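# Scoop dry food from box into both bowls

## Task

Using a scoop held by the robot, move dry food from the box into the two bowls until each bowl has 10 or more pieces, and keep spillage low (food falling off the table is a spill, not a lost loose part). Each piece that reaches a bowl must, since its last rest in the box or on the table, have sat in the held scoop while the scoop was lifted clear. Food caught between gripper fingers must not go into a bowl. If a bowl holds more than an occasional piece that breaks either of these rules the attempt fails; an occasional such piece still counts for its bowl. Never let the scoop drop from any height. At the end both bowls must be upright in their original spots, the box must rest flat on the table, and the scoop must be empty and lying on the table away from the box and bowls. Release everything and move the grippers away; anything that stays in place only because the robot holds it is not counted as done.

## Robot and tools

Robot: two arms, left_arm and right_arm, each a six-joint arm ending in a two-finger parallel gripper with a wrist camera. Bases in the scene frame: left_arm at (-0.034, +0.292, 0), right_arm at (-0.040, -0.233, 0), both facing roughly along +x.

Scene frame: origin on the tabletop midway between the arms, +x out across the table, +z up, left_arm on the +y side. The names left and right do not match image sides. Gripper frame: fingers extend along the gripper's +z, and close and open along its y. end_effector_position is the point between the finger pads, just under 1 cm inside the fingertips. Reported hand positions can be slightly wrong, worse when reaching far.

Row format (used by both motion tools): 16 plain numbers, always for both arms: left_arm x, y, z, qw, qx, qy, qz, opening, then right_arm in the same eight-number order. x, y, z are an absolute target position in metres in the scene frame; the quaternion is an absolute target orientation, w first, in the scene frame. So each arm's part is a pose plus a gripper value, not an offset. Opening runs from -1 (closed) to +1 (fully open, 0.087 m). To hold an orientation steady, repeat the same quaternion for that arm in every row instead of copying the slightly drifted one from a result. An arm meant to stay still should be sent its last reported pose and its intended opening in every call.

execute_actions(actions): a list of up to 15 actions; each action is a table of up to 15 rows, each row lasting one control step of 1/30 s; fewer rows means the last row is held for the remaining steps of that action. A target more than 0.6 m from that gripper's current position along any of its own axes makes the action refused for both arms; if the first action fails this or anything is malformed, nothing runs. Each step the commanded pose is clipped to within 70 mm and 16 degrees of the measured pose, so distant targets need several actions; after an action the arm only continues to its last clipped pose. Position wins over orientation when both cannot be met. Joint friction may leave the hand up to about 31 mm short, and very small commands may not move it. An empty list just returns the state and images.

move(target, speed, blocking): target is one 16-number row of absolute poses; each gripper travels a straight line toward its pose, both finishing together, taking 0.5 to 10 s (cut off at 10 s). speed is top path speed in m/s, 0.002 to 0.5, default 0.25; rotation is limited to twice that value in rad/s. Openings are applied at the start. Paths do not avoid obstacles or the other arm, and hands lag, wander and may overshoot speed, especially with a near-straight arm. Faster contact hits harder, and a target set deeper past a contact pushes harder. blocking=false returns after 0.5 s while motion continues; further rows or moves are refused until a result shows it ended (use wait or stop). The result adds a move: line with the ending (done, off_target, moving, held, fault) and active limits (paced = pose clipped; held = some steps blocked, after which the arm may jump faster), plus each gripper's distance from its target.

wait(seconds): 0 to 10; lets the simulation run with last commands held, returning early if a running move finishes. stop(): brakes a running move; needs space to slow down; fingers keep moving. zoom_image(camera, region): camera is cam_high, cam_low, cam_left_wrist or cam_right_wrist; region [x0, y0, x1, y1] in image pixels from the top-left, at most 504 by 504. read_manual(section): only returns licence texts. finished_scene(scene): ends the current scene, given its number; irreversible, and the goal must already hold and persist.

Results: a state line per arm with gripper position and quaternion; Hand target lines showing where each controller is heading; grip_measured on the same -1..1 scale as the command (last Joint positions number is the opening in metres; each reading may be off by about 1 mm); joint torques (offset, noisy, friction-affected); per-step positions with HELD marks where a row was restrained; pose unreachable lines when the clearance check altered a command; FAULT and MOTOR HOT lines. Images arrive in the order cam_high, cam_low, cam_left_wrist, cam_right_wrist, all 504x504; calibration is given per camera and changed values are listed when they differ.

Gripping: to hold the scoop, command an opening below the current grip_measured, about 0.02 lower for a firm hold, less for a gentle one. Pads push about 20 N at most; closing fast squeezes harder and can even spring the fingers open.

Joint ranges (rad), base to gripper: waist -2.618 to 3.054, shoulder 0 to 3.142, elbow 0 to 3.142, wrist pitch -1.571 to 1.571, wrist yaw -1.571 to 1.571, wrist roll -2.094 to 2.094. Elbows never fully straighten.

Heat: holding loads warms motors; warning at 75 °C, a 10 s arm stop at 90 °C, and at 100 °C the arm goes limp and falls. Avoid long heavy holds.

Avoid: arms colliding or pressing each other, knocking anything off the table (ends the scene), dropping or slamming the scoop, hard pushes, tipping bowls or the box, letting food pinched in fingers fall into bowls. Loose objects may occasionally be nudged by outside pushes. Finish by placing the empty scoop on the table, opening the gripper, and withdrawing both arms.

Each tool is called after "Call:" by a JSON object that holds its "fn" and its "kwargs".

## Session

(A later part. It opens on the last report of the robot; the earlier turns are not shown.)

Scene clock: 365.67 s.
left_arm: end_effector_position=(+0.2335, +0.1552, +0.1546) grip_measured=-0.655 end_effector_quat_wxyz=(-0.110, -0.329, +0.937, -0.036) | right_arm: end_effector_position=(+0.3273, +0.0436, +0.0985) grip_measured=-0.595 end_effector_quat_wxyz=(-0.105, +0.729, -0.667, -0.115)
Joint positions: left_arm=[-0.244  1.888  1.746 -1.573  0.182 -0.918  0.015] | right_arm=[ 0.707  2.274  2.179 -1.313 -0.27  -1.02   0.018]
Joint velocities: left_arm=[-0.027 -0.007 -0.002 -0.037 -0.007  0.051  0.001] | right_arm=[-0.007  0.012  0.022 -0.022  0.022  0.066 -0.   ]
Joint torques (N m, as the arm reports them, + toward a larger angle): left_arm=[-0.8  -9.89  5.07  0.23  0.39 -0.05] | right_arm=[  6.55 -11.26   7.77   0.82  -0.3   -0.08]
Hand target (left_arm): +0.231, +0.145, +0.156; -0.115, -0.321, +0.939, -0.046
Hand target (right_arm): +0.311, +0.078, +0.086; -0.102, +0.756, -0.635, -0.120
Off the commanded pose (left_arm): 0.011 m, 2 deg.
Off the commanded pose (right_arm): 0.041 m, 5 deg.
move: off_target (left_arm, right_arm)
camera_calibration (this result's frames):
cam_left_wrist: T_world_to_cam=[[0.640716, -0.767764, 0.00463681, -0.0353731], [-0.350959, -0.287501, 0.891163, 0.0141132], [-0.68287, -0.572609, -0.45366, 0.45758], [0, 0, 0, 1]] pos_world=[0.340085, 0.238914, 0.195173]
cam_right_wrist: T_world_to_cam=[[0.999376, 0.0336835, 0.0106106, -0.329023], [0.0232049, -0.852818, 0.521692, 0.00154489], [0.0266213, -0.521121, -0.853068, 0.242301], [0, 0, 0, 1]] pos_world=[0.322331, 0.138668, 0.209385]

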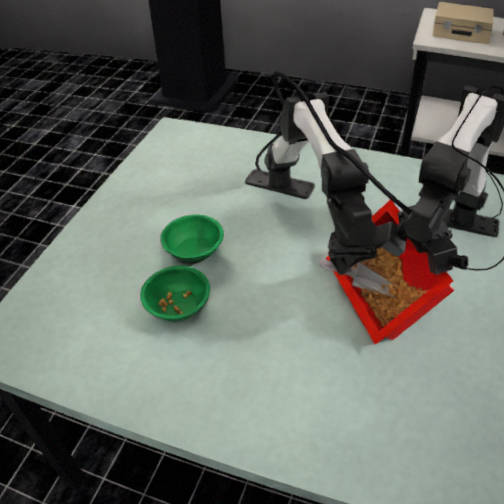

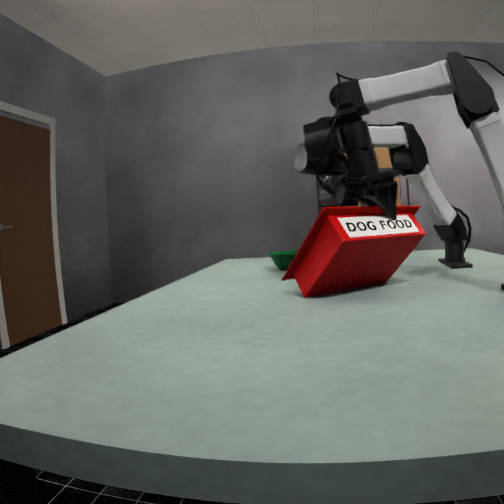

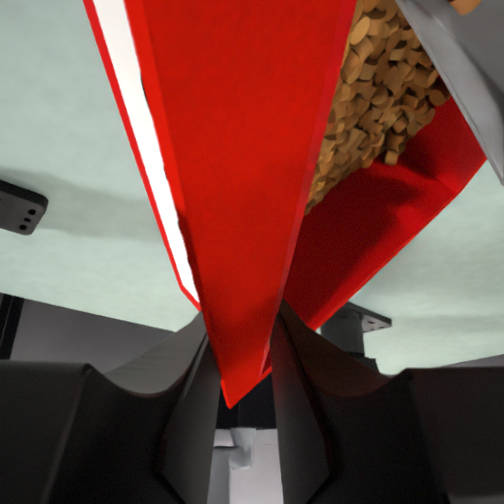

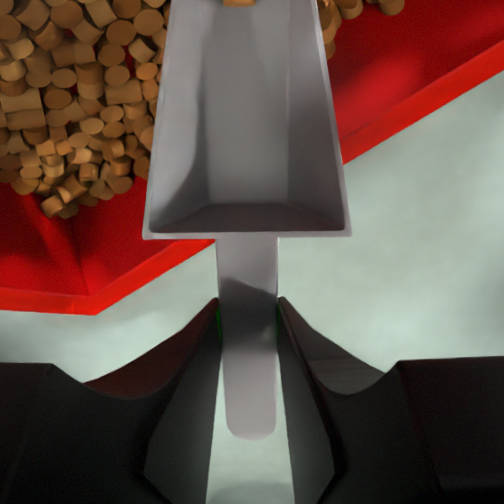

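Call:
{"fn": "move", "kwargs": {"target": [0.231,0.1444,0.156,-0.115,-0.321,0.939,-0.046,-0.75,0.318,0.068,0.082,0.193,-0.730,0.613,0.230,-0.68], "speed": 0.04}}

Call:
{"fn": "move", "kwargs": {"target": [0.231,0.1444,0.156,-0.115,-0.321,0.939,-0.046,-0.75,0.314,0.082,0.086,0.297,-0.679,0.570,0.354,-0.68], "speed": 0.05}}

Scene clock: 379.13 s.
left_arm: end_effector_position=(+0.2332, +0.1536, +0.1551) grip_measured=-0.655 end_effector_quat_wxyz=(-0.112, -0.329, +0.937, -0.039) | right_arm: end_effector_position=(+0.3310, +0.0598, +0.0805) grip_measured=-0.595 end_effector_quat_wxyz=(-0.193, +0.724, -0.630, -0.206)
Joint positions: left_arm=[-0.245  1.888  1.746 -1.573  0.19  -0.92   0.015] | right_arm=[ 0.645  2.174  1.898 -1.02  -0.508 -1.082  0.018]
Joint velocities: left_arm=[-0.017 -0.002 -0.012  0.022  0.007 -0.007  0.   ] | right_arm=[-0.002 -0.002 -0.007 -0.007  0.022  0.037 -0.   ]
Joint torques (N m, as the arm reports them, + toward a larger angle): left_arm=[-0.93 -9.61  5.    0.17  0.32  0.06] | right_arm=[  1.74 -15.93   4.22   0.81  -0.92  -0.14]
Hand target (left_arm): +0.231, +0.145, +0.156; -0.115, -0.321, +0.939, -0.046
Hand target (right_arm): +0.317, +0.067, +0.082; -0.193, +0.730, -0.614, -0.229
Off the commanded pose (left_arm): 0.010 m, 1 deg.
Off the commanded pose (right_arm): 0.015 m, 3 deg.
move: off_target (right_arm)
camera_calibration (this result's frames):
cam_left_wrist: T_world_to_cam=[[0.642168, -0.766513, 0.00886723, -0.0375484], [-0.348429, -0.281564, 0.894047, 0.0111391], [-0.682801, -0.577218, -0.447886, 0.456489], [0, 0, 0, 1]] pos_world=[0.339685, 0.237849, 0.194829]
cam_right_wrist: T_world_to_cam=[[0.996995, 0.0757181, 0.0163585, -0.335293], [0.0678731, -0.955628, 0.286651, 0.0349969], [0.0373373, -0.284679, -0.957895, 0.226098], [0, 0, 0, 1]] pos_world=[0.323468, 0.123197, 0.212031]

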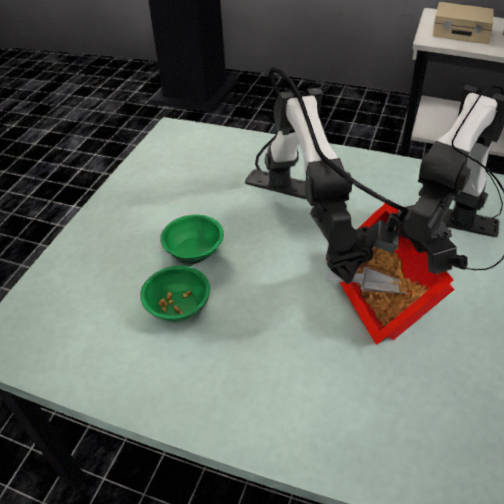

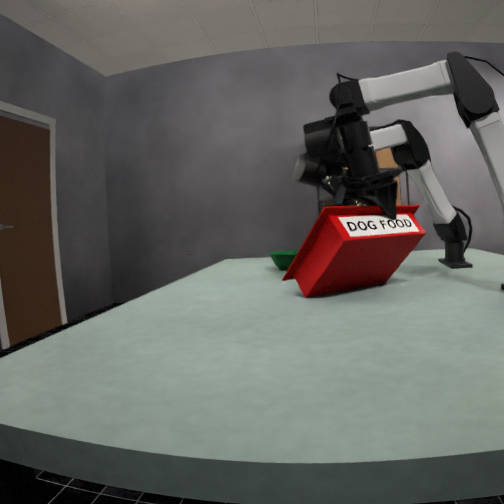

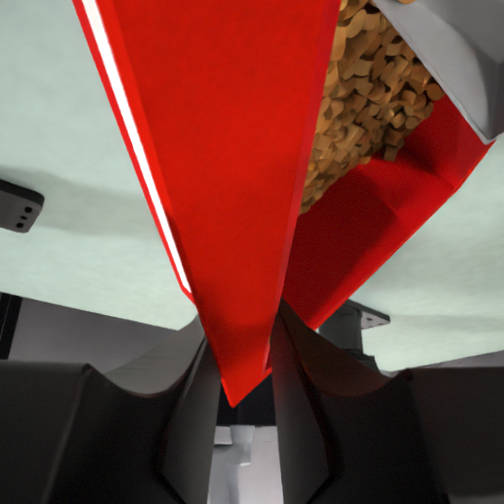

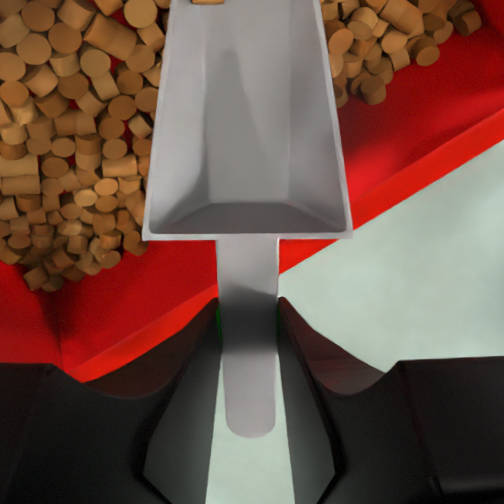

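Scene clock: 383.37 s.
left_arm: end_effector_position=(+0.2325, +0.1496, +0.1553) grip_measured=-0.656 end_effector_quat_wxyz=(-0.113, -0.325, +0.938, -0.042) | right_arm: end_effector_position=(+0.3119, +0.0823, +0.0746) grip_measured=-0.595 end_effector_quat_wxyz=(-0.280, +0.685, -0.575, -0.349)
Joint positions: left_arm=[-0.254  1.888  1.746 -1.569  0.197 -0.921  0.015] | right_arm=[ 0.584  2.103  1.626 -0.72  -0.87  -1.074  0.018]
Joint velocities: left_arm=[-0.002 -0.007 -0.012  0.022 -0.022 -0.037  0.   ] | right_arm=[-0.007 -0.027 -0.007  0.081 -0.066  0.007  0.   ]
Joint torques (N m, as the arm reports them, + toward a larger angle): left_arm=[-0.25 -9.89  5.11  0.18  0.31  0.07] | right_arm=[  0.01 -16.44   4.89   1.06  -0.79   0.09]
Hand target (left_arm): +0.231, +0.144, +0.156; -0.115, -0.321, +0.939, -0.046
Hand target (right_arm): +0.313, +0.081, +0.086; -0.297, +0.680, -0.570, -0.354
Off the commanded pose (left_arm): 0.005 m, 1 deg.
Off the commanded pose (right_arm): 0.012 m, 2 deg.
move: off_target (right_arm)
camera_calibration (this result's frames):
cam_left_wrist: T_world_to_cam=[[0.636748, -0.770911, 0.0157564, -0.0393332], [-0.351799, -0.272269, 0.895604, 0.00869922], [-0.686141, -0.575817, -0.444572, 0.453874], [0, 0, 0, 1]] pos_world=[0.339527, 0.233394, 0.194608]
cam_right_wrist: T_world_to_cam=[[0.990698, 0.129982, -0.0402729, -0.316079], [0.127322, -0.989872, -0.0627837, 0.0697945], [-0.0480258, 0.057072, -0.997214, 0.228982], [0, 0, 0, 1]] pos_world=[0.315249, 0.0971039, 0.219996]

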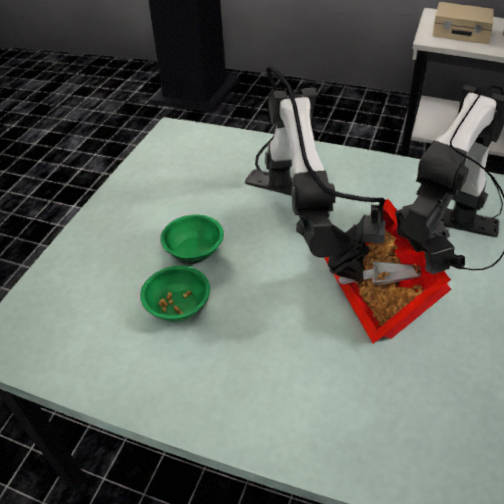

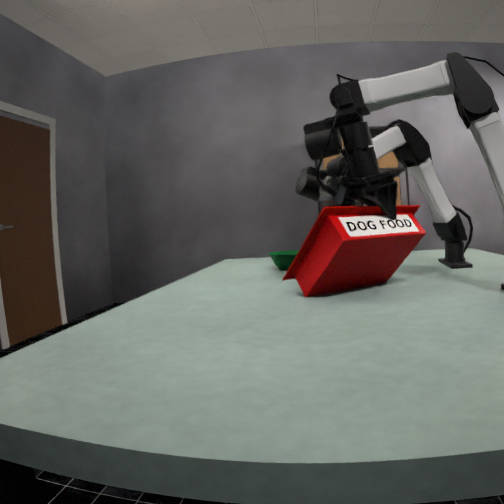

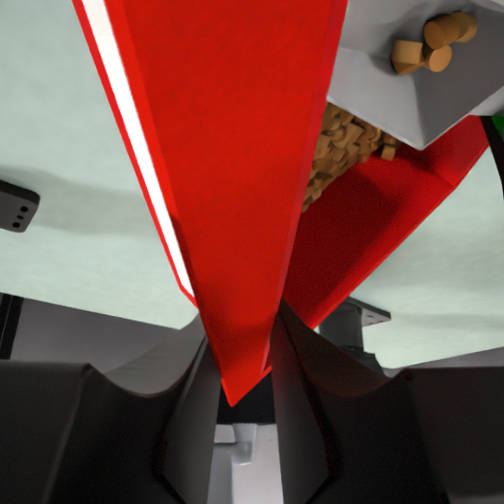

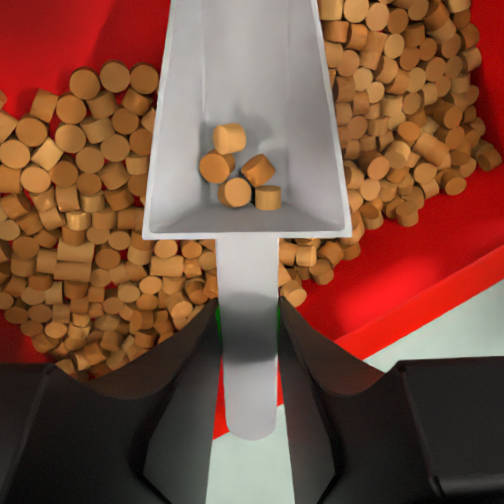

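Call:
{"fn": "move", "kwargs": {"target": [0.231,0.1444,0.156,-0.115,-0.321,0.939,-0.046,-0.75,0.284,-0.011,0.128,0.0735,-0.5353,0.8402,0.0468,-0.68], "speed": 0.08}}

Scene clock: 465.33 s.
left_arm: end_effector_position=(+0.2325, +0.1496, +0.1553) grip_measured=-0.656 end_effector_quat_wxyz=(-0.113, -0.325, +0.938, -0.042) | right_arm: end_effector_position=(+0.2841, -0.0162, +0.1242) grip_measured=-0.595 end_effector_quat_wxyz=(+0.068, -0.536, +0.840, +0.052)
Joint positions: left_arm=[-0.254  1.888  1.746 -1.569  0.197 -0.921  0.015] | right_arm=[ 0.688  2.044  1.919 -1.307 -0.1   -0.531  0.018]
Joint velocities: left_arm=[-0.022 -0.002 -0.002 -0.037 -0.081  0.022  0.   ] | right_arm=[-0.007 -0.007  0.017  0.066  0.007  0.007  0.001]
Joint torques (N m, as the arm reports them, + toward a larger angle): left_arm=[-0.2  -9.86  5.43  0.18  0.31  0.09] | right_arm=[  1.56 -11.89   8.83   0.58  -0.01   0.08]
Hand target (left_arm): +0.231, +0.144, +0.156; -0.115, -0.321, +0.939, -0.046
Hand target (right_arm): +0.286, -0.011, +0.128; +0.073, -0.536, +0.840, +0.048
Off the commanded pose (left_arm): 0.005 m, 1 deg.
Off the commanded pose (right_arm): 0.006 m, 1 deg.
move: done
camera_calibration (this result's frames):
cam_left_wrist: T_world_to_cam=[[0.636748, -0.770911, 0.0157564, -0.0393332], [-0.351799, -0.272269, 0.895604, 0.00869922], [-0.686141, -0.575817, -0.444572, 0.453874], [0, 0, 0, 1]] pos_world=[0.339527, 0.233394, 0.194608]
cam_right_wrist: T_world_to_cam=[[0.883936, -0.467593, 0.00362465, -0.258571], [-0.361747, -0.678892, 0.638941, 0.0357961], [-0.296303, -0.566094, -0.769248, 0.314921], [0, 0, 0, 1]] pos_world=[0.334821, 0.0816709, 0.220318]

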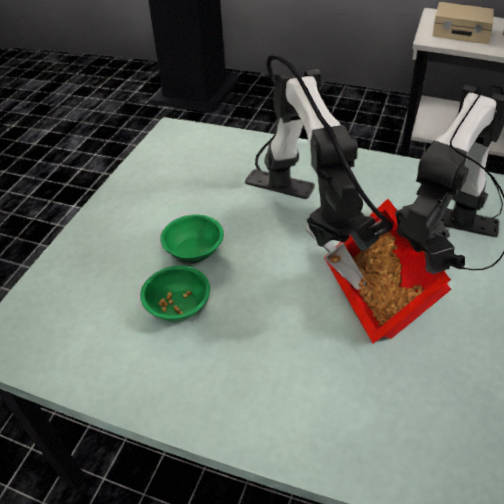

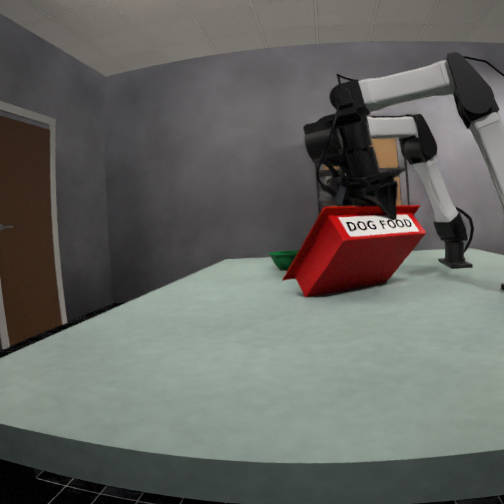

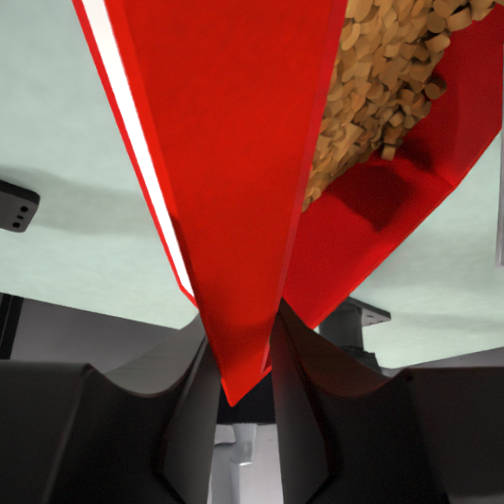

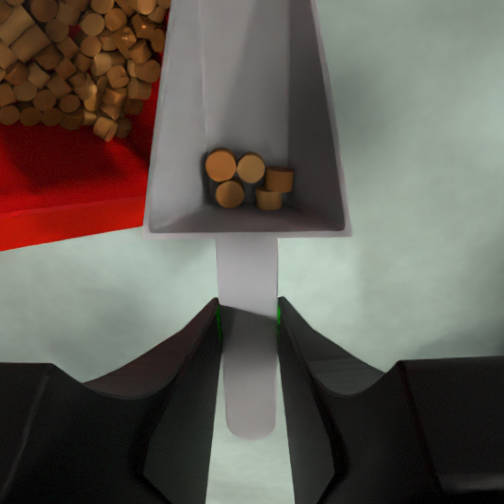

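Call:
{"fn": "move", "kwargs": {"target": [0.231,0.1444,0.156,-0.115,-0.321,0.939,-0.046,-0.75,0.315,0.057,0.095,0.0735,-0.5353,0.8402,0.0468,-0.68], "speed": 0.04}}

Scene clock: 473.63 s.
left_arm: end_effector_position=(+0.2325, +0.1496, +0.1553) grip_measured=-0.656 end_effector_quat_wxyz=(-0.113, -0.325, +0.938, -0.042) | right_arm: end_effector_position=(+0.3111, +0.0399, +0.0990) grip_measured=-0.595 end_effector_quat_wxyz=(+0.073, -0.534, +0.841, +0.049)
Joint positions: left_arm=[-0.254  1.888  1.746 -1.569  0.197 -0.921  0.015] | right_arm=[ 0.759  2.29   2.209 -1.335 -0.082 -0.456  0.018]
Joint velocities: left_arm=[-0.012 -0.002 -0.007 -0.066 -0.022 -0.022  0.   ] | right_arm=[-0.002  0.002 -0.002 -0.037  0.037  0.022 -0.   ]
Joint torques (N m, as the arm reports them, + toward a larger angle): left_arm=[ 0.55 -9.87  5.09  0.17  0.18  0.06] | right_arm=[  0.8  -15.38   6.22   0.64  -0.09   0.02]
Hand target (left_arm): +0.233, +0.150, +0.155; -0.113, -0.325, +0.938, -0.042
Hand target (right_arm): +0.311, +0.039, +0.099; +0.072, -0.534, +0.841, +0.049
Off the commanded pose (left_arm): 0.005 m, 1 deg.
Off the commanded pose (right_arm): 0.018 m, 0 deg.
move: held (left_arm, right_arm); limits=held; held on 14 of 71 steps (right_arm, left_arm), including the last (right_arm, left_arm)
pose unreachable (left arm): on one or more control steps of this call, first in action 0 (counted from 0), this arm could not follow its commanded pose, so it was not sent that pose on those steps. On the call's last step it was still not sent that pose. It may still have moved: this result reports where it is.
cause: the commanded pose would bring a part of the arm too close to another arm (this arm's wrist (the part past joint 4) and the other arm's wrist (the part past joint 4)).
pose unreachable (right arm): on one or more control steps of this call, first in action 0 (counted from 0), this arm could not follow its commanded pose, so it was not sent that pose on those steps. On the call's last step it was still not sent that pose. It may still have moved: this result reports where it is.
cause: the commanded pose would bring a part of the arm too close to another arm (this arm's wrist (the part past joint 4) and the other arm's wrist (the part past joint 4)).
camera_calibration (this result's frames):
cam_left_wrist: T_world_to_cam=[[0.636748, -0.770911, 0.0157564, -0.0393332], [-0.351799, -0.272269, 0.895604, 0.00869922], [-0.686141, -0.575817, -0.444572, 0.453874], [0, 0, 0, 1]] pos_world=[0.339527, 0.233394, 0.194608]
cam_right_wrist: T_world_to_cam=[[0.881182, -0.472584, 0.0135156, -0.255999], [-0.37289, -0.67715, 0.634366, 0.103611], [-0.290639, -0.564032, -0.772915, 0.333801], [0, 0, 0, 1]] pos_world=[0.361233, 0.137454, 0.195732]

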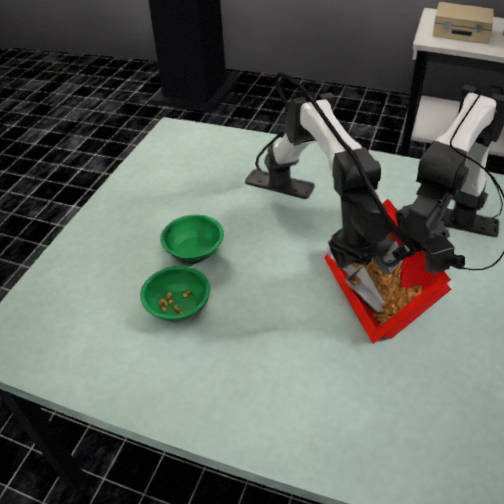

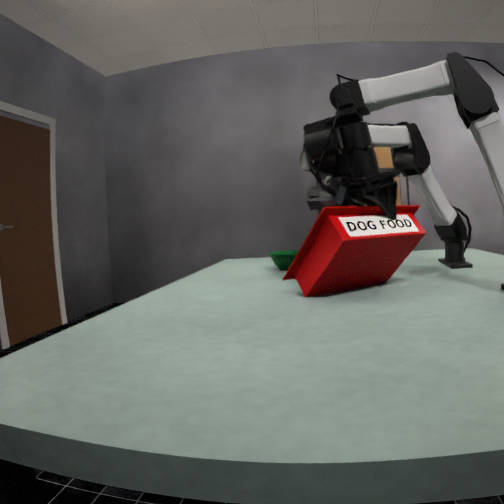

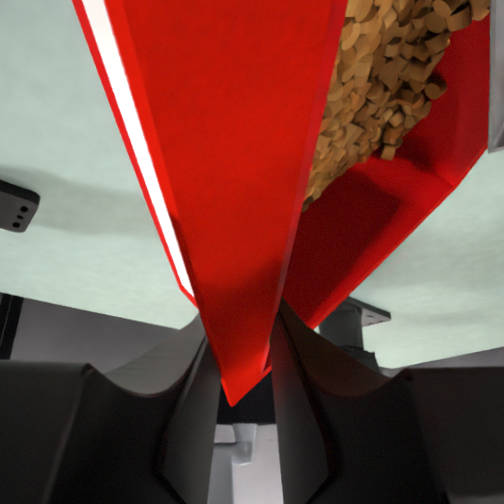

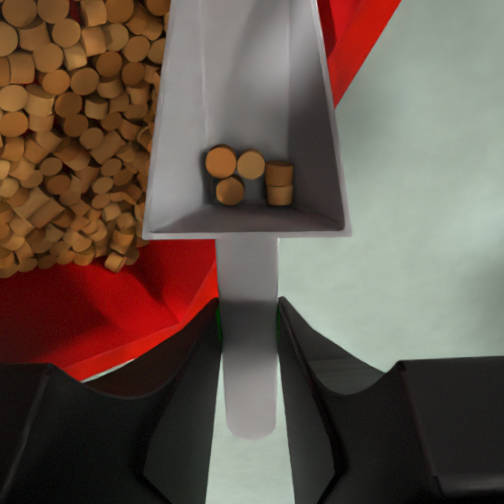

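Call:
{"fn": "zoom_image", "kwargs": {"camera": "cam_high", "region": [300, 200, 470, 350]}}

Call:
{"fn": "move", "kwargs": {"target": [0.2325,0.1496,0.1553,-0.113,-0.325,0.938,-0.042,-0.75,0.312,0.042,0.072,0.110,-0.5327,0.8362,0.070,-0.68], "speed": 0.03}}

Region (300, 200, 470, 350) of cam_high's 504x504 image, scaled by 2.965, with more detail than that image has; it fills the top 445 rows of this view, and the rest is white.

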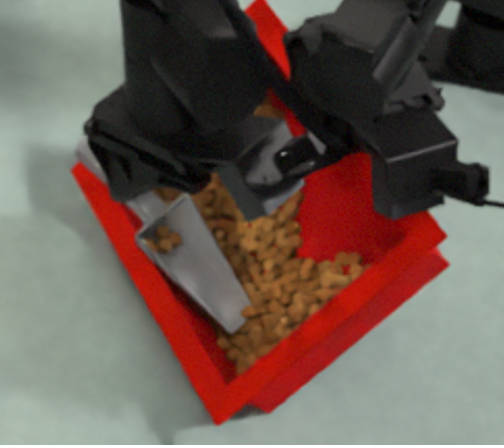

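Scene clock: 485.57 s.
left_arm: end_effector_position=(+0.2326, +0.1495, +0.1553) grip_measured=-0.656 end_effector_quat_wxyz=(-0.113, -0.325, +0.938, -0.043) | right_arm: end_effector_position=(+0.3098, +0.0472, +0.0826) grip_measured=-0.595 end_effector_quat_wxyz=(+0.114, -0.535, +0.834, +0.072)
Joint positions: left_arm=[-0.254  1.888  1.746 -1.569  0.198 -0.921  0.015] | right_arm=[ 0.759  2.183  1.964 -1.107 -0.119 -0.456  0.018]
Joint velocities: left_arm=[ 0.007 -0.002  0.007 -0.037  0.066  0.007 -0.   ] | right_arm=[ 0.007 -0.012 -0.002  0.022 -0.037 -0.095  0.001]
Joint torques (N m, as the arm reports them, + toward a larger angle): left_arm=[ 0.6  -9.85  4.99  0.14  0.18  0.02] | right_arm=[  0.03 -14.24   3.62   1.04  -0.1   -0.05]
Hand target (left_arm): +0.232, +0.150, +0.155; -0.113, -0.325, +0.938, -0.042
Hand target (right_arm): +0.311, +0.042, +0.072; +0.110, -0.533, +0.836, +0.070
Off the commanded pose (left_arm): 0.000 m, 0 deg.
Off the commanded pose (right_arm): 0.012 m, 1 deg.
move: off_target (right_arm)
camera_calibration (this result's frames):
cam_left_wrist: T_world_to_cam=[[0.636821, -0.770828, 0.0168149, -0.0397516], [-0.35225, -0.271474, 0.895669, 0.00867453], [-0.685842, -0.576304, -0.444404, 0.453855], [0, 0, 0, 1]] pos_world=[0.339643, 0.233272, 0.194594]
cam_right_wrist: T_world_to_cam=[[0.883946, -0.467323, 0.0157373, -0.252446], [-0.395699, -0.729689, 0.557652, 0.134294], [-0.249121, -0.499162, -0.829925, 0.313629], [0, 0, 0, 1]] pos_world=[0.35442, 0.136571, 0.189372]

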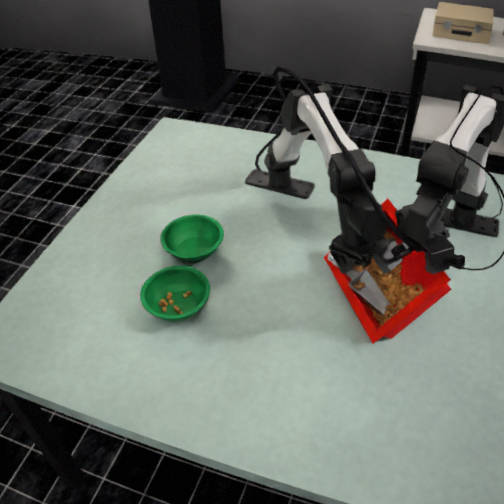

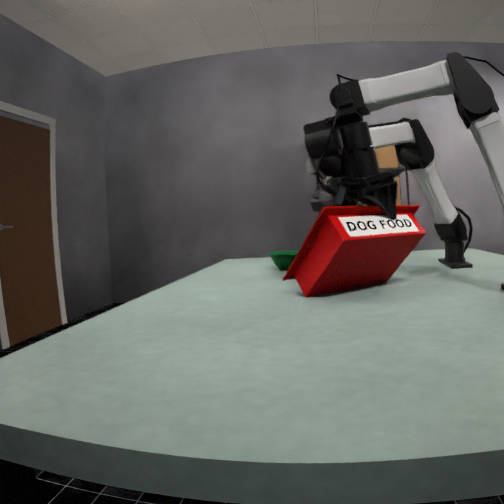

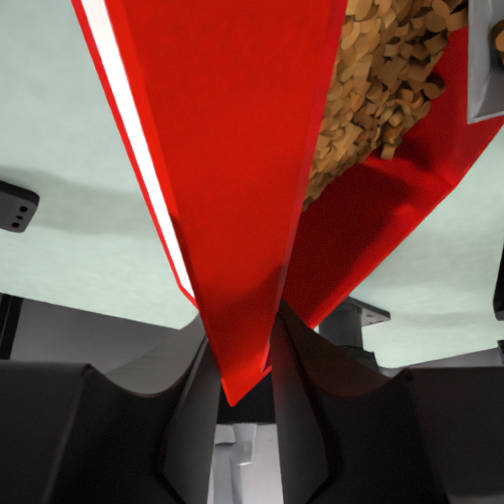

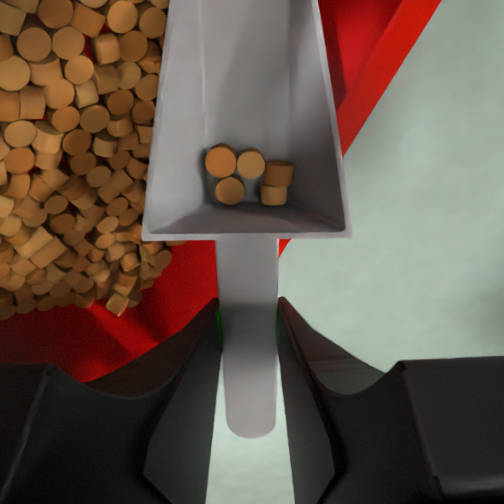

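Call:
{"fn": "move", "kwargs": {"target": [0.2325,0.1496,0.1553,-0.113,-0.325,0.938,-0.042,-0.75,0.325,0.08,0.07,0.1825,-0.5246,0.8234,0.1163,-0.68], "speed": 0.03}}

Call:
{"fn": "zoom_image", "kwargs": {"camera": "cam_high", "region": [300, 200, 470, 350]}}

Scene clock: 503.10 s.
left_arm: end_effector_position=(+0.2327, +0.1494, +0.1554) grip_measured=-0.656 end_effector_quat_wxyz=(-0.113, -0.326, +0.938, -0.043) | right_arm: end_effector_position=(+0.3277, +0.0735, +0.0709) grip_measured=-0.595 end_effector_quat_wxyz=(+0.175, -0.521, +0.829, +0.104)
Joint positions: left_arm=[-0.254  1.888  1.746 -1.569  0.198 -0.923  0.015] | right_arm=[ 0.759  2.175  1.882 -0.9   -0.166 -0.422  0.018]
Joint velocities: left_arm=[ 0.002 -0.007 -0.012  0.007 -0.037  0.037 -0.   ] | right_arm=[ 0.002  0.002  0.007 -0.007  0.007  0.051  0.001]
Joint torques (N m, as the arm reports them, + toward a larger angle): left_arm=[ 0.64 -9.76  4.96  0.16  0.15  0.13] | right_arm=[  1.22 -15.68   4.58   1.28  -0.41   0.02]
Hand target (left_arm): +0.232, +0.150, +0.155; -0.113, -0.325, +0.938, -0.042
Hand target (right_arm): +0.324, +0.080, +0.070; +0.182, -0.525, +0.824, +0.116
Off the commanded pose (left_arm): 0.000 m, 0 deg.
Off the commanded pose (right_arm): 0.007 m, 2 deg.
move: done
camera_calibration (this result's frames):
cam_left_wrist: T_world_to_cam=[[0.638253, -0.769653, 0.0163582, -0.0402686], [-0.351484, -0.272439, 0.895676, 0.00863933], [-0.684904, -0.577417, -0.444406, 0.453801], [0, 0, 0, 1]] pos_world=[0.339548, 0.233394, 0.194592]
cam_right_wrist: T_world_to_cam=[[0.874391, -0.484955, 0.0161196, -0.251451], [-0.442427, -0.783189, 0.436892, 0.194889], [-0.199248, -0.389146, -0.89937, 0.302012], [0, 0, 0, 1]] pos_world=[0.366266, 0.14822, 0.190529]

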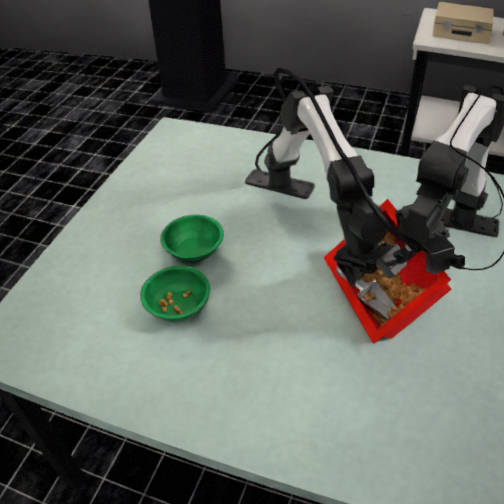

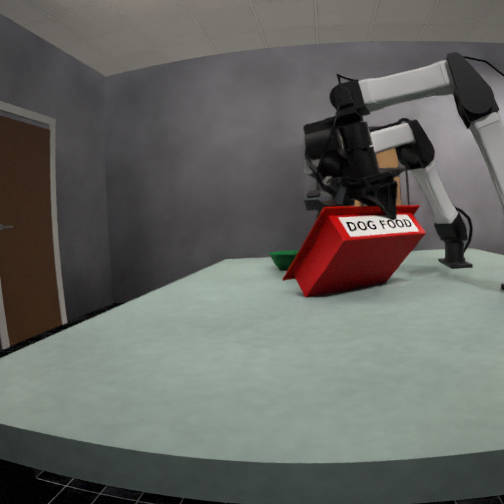

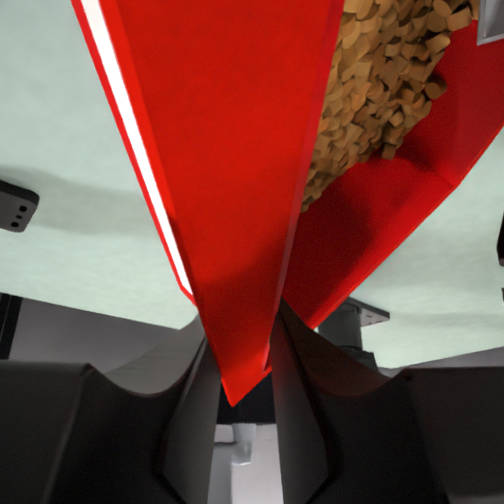

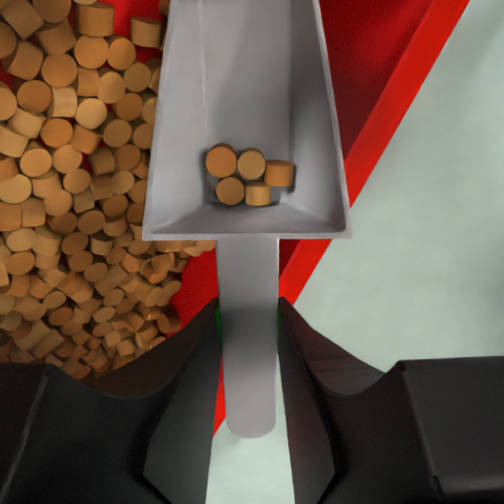

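Region (300, 200, 470, 350) of cam_high's 504x504 image, scaled by 2.965, with more detail than that image has; it fills the top 445 rows of this view, and the rest is white.

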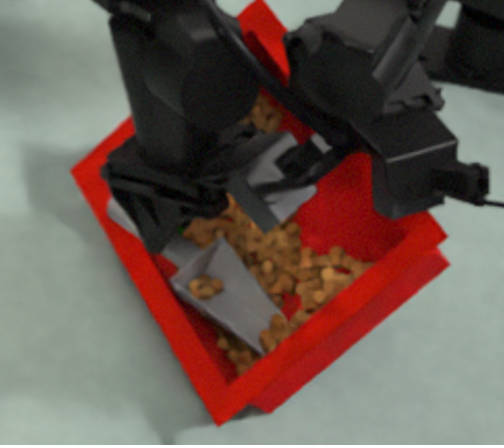

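Call:
{"fn": "move", "kwargs": {"target": [0.2325,0.1496,0.1553,-0.113,-0.325,0.938,-0.042,-0.75,0.334,0.102,0.064,0.2183,-0.5190,0.8146,0.1391,-0.68], "speed": 0.03}}

Call:
{"fn": "move", "kwargs": {"target": [0.2325,0.1496,0.1553,-0.113,-0.325,0.938,-0.042,-0.75,0.334,0.102,0.075,0.3894,-0.4766,0.7481,0.2481,-0.68], "speed": 0.05}}

Scene clock: 513.87 s.
left_arm: end_effector_position=(+0.2344, +0.1503, +0.1551) grip_measured=-0.656 end_effector_quat_wxyz=(-0.112, -0.337, +0.934, -0.042) | right_arm: end_effector_position=(+0.3311, +0.0831, +0.0654) grip_measured=-0.595 end_effector_quat_wxyz=(+0.192, -0.513, +0.828, +0.121)
Joint positions: left_arm=[-0.249  1.888  1.746 -1.567  0.196 -0.941  0.015] | right_arm=[ 0.759  2.175  1.848 -0.827 -0.192 -0.399  0.018]
Joint velocities: left_arm=[ 0.022 -0.002  0.002 -0.022  0.037 -0.007  0.001] | right_arm=[-0.002 -0.007  0.007  0.007  0.022  0.037 -0.001]
Joint torques (N m, as the arm reports them, + toward a larger angle): left_arm=[ 0.14 -9.77  4.99  0.18  0.23  0.21] | right_arm=[  1.99 -14.88   4.82   1.82  -0.49   0.04]
Hand target (left_arm): +0.233, +0.150, +0.155; -0.113, -0.325, +0.938, -0.042
Hand target (right_arm): +0.333, +0.101, +0.065; +0.216, -0.520, +0.815, +0.139
Off the commanded pose (left_arm): 0.002 m, 1 deg.
Off the commanded pose (right_arm): 0.019 m, 4 deg.
move: off_target (right_arm)
camera_calibration (this result's frames):
cam_left_wrist: T_world_to_cam=[[0.655118, -0.755422, 0.0125895, -0.0461162], [-0.344959, -0.284248, 0.894542, 0.0101144], [-0.672178, -0.590374, -0.446806, 0.454723], [0, 0, 0, 1]] pos_world=[0.339355, 0.236494, 0.194706]
cam_right_wrist: T_world_to_cam=[[0.869064, -0.4947, -0.000399799, -0.246045], [-0.454246, -0.798315, 0.395416, 0.214255], [-0.195932, -0.34346, -0.918502, 0.297814], [0, 0, 0, 1]] pos_world=[0.369505, 0.151611, 0.188725]

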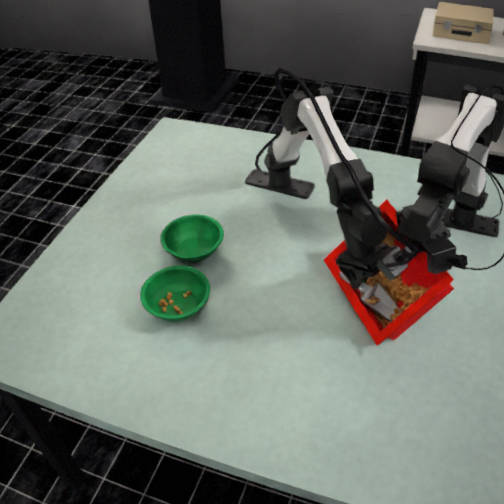

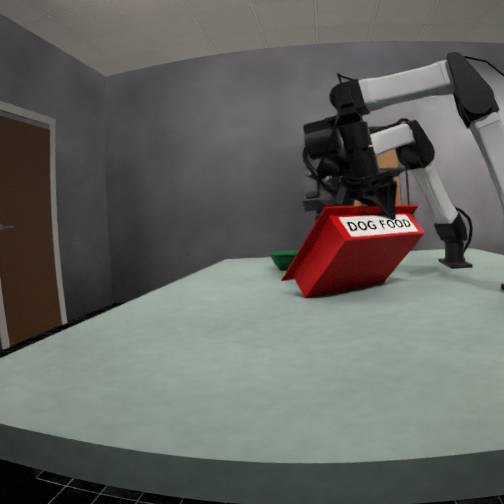

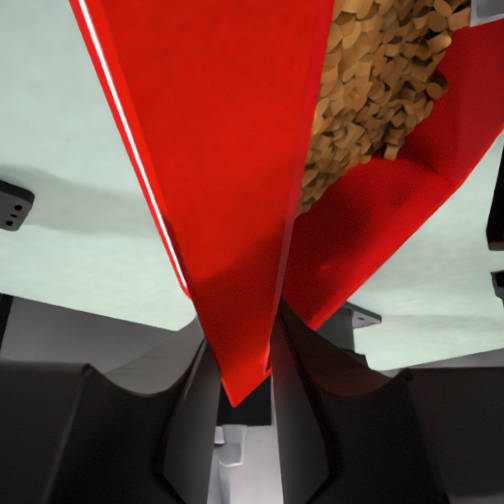

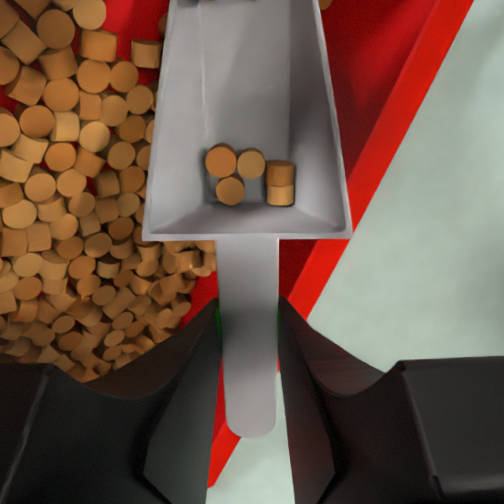

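Scene clock: 519.13 s.
left_arm: end_effector_position=(+0.2346, +0.1507, +0.1550) grip_measured=-0.656 end_effector_quat_wxyz=(-0.111, -0.339, +0.933, -0.041) | right_arm: end_effector_position=(+0.3281, +0.0896, +0.0650) grip_measured=-0.595 end_effector_quat_wxyz=(+0.359, -0.481, +0.767, +0.227)
Joint positions: left_arm=[-0.249  1.888  1.746 -1.567  0.195 -0.945  0.015] | right_arm=[ 0.699  1.911  1.254 -0.106 -0.389 -0.343  0.018]
Joint velocities: left_arm=[-0.007 -0.022  0.002  0.051 -0.022 -0.007  0.001] | right_arm=[-0.007 -0.002 -0.017  0.022 -0.022  0.022  0.001]
Joint torques (N m, as the arm reports them, + toward a larger angle): left_arm=[ 0.15 -9.9   5.    0.1   0.24  0.37] | right_arm=[  0.83 -12.85   5.44   2.3   -0.58   0.17]
Hand target (left_arm): +0.232, +0.150, +0.155; -0.113, -0.325, +0.938, -0.042
Hand target (right_arm): +0.332, +0.101, +0.076; +0.388, -0.478, +0.749, +0.247
Off the commanded pose (left_arm): 0.002 m, 2 deg.
Off the commanded pose (right_arm): 0.017 m, 5 deg.
move: off_target (right_arm)
camera_calibration (this result's frames):
cam_left_wrist: T_world_to_cam=[[0.658052, -0.752893, 0.0109347, -0.0468338], [-0.34373, -0.287447, 0.893993, 0.0106678], [-0.669938, -0.592053, -0.447947, 0.454953], [0, 0, 0, 1]] pos_world=[0.339276, 0.237162, 0.19477]
cam_right_wrist: T_world_to_cam=[[0.876732, -0.480369, -0.0242389, -0.242388], [-0.480757, -0.876746, -0.0137444, 0.260524], [-0.0146489, 0.0237032, -0.999612, 0.211986], [0, 0, 0, 1]] pos_world=[0.340863, 0.106953, 0.20961]

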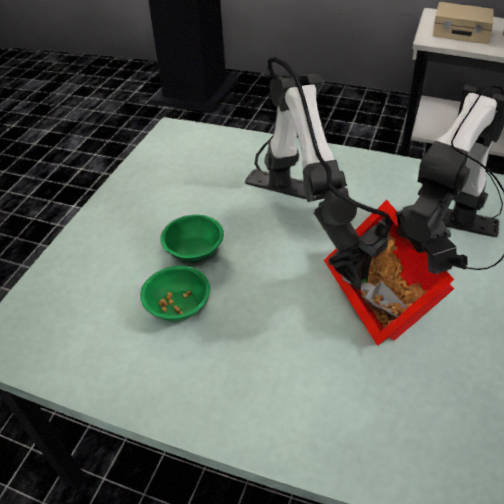

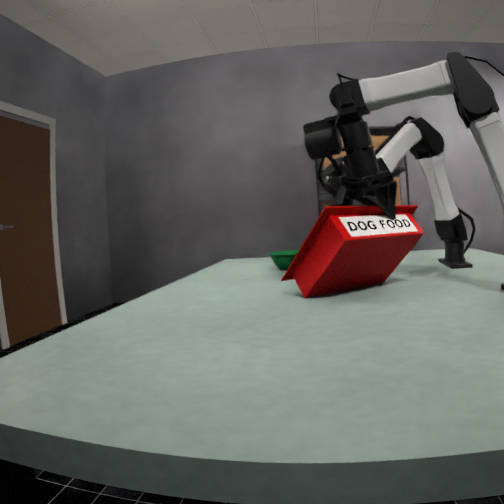

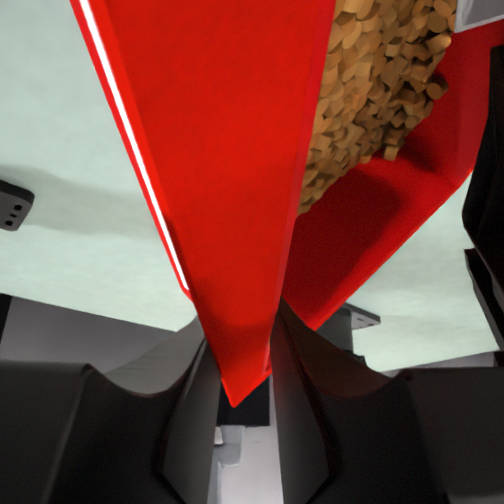

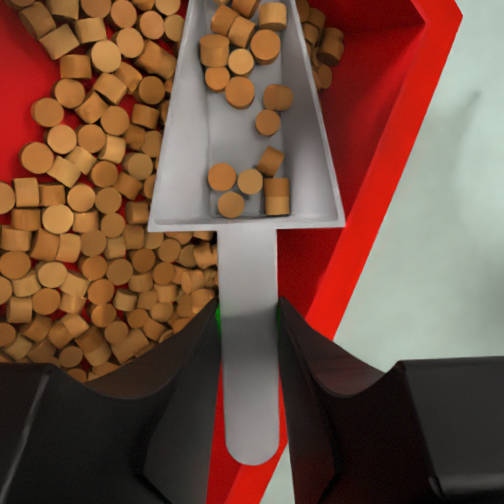

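Call:
{"fn": "move", "kwargs": {"target": [0.2325,0.1496,0.1553,-0.113,-0.325,0.938,-0.042,-0.75,0.322,0.078,0.085,0.5135,-0.4263,0.6692,0.3271,-0.68], "speed": 0.05}}

Scene clock: 535.83 s.
left_arm: end_effector_position=(+0.2347, +0.1510, +0.1551) grip_measured=-0.656 end_effector_quat_wxyz=(-0.112, -0.336, +0.934, -0.042) | right_arm: end_effector_position=(+0.3234, +0.0812, +0.0853) grip_measured=-0.595 end_effector_quat_wxyz=(+0.512, -0.430, +0.671, +0.320)
Joint positions: left_arm=[-0.247  1.888  1.746 -1.566  0.196 -0.937  0.015] | right_arm=[ 0.616  1.829  0.839  0.66  -0.578 -0.195  0.018]
Joint velocities: left_arm=[ 0.012  0.002 -0.012  0.022 -0.066  0.007  0.   ] | right_arm=[-0.002  0.002  0.012  0.11   0.022  0.037  0.   ]
Joint torques (N m, as the arm reports them, + toward a larger angle): left_arm=[ 0.12 -9.86  5.23  0.16  0.14  0.2 ] | right_arm=[  0.05 -11.02   4.33   1.97  -0.31   0.1 ]
Hand target (left_arm): +0.233, +0.150, +0.155; -0.113, -0.325, +0.938, -0.042
Hand target (right_arm): +0.321, +0.077, +0.086; +0.514, -0.426, +0.670, +0.326
Off the commanded pose (left_arm): 0.003 m, 1 deg.
Off the commanded pose (right_arm): 0.004 m, 1 deg.
move: done
camera_calibration (this result's frames):
cam_left_wrist: T_world_to_cam=[[0.653794, -0.756541, 0.0141114, -0.0455576], [-0.34627, -0.282556, 0.894572, 0.0104465], [-0.672794, -0.589752, -0.446701, 0.455343], [0, 0, 0, 1]] pos_world=[0.339754, 0.237025, 0.1947]
cam_right_wrist: T_world_to_cam=[[0.887467, -0.459895, -0.0299709, -0.246508], [-0.428864, -0.800275, -0.419088, 0.262804], [0.168751, 0.38478, -0.907451, 0.135929], [0, 0, 0, 1]] pos_world=[0.308537, 0.0446445, 0.226099]

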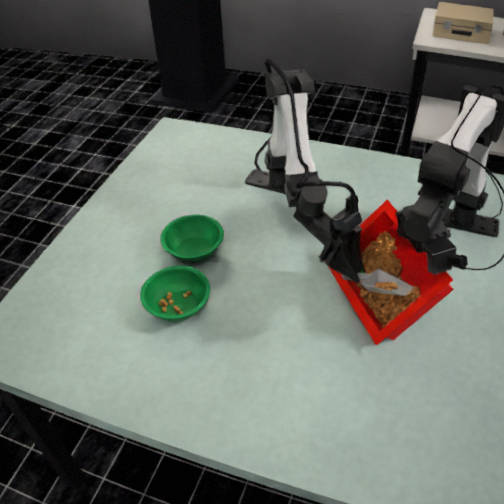

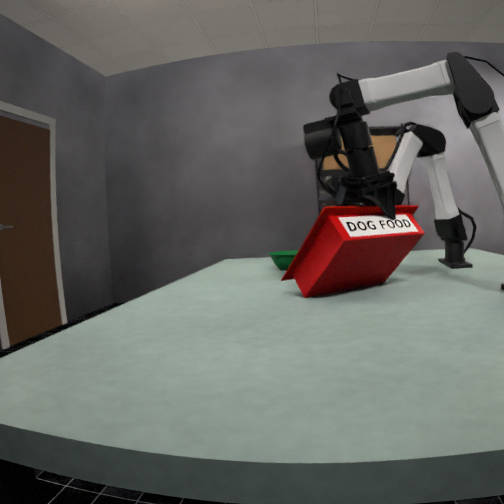

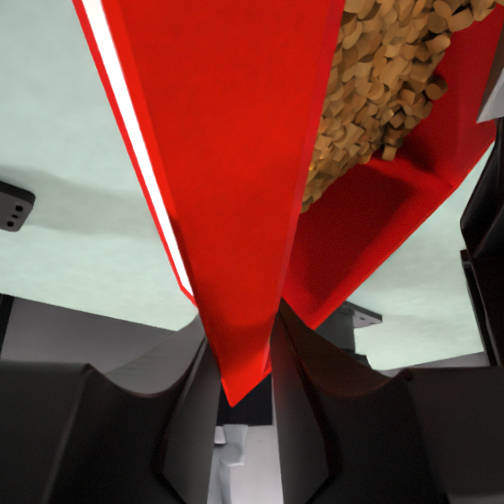

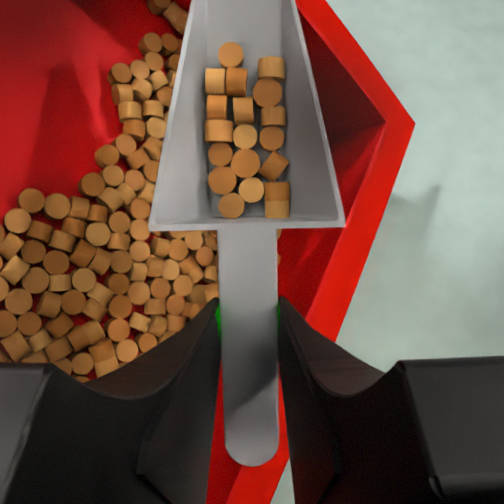

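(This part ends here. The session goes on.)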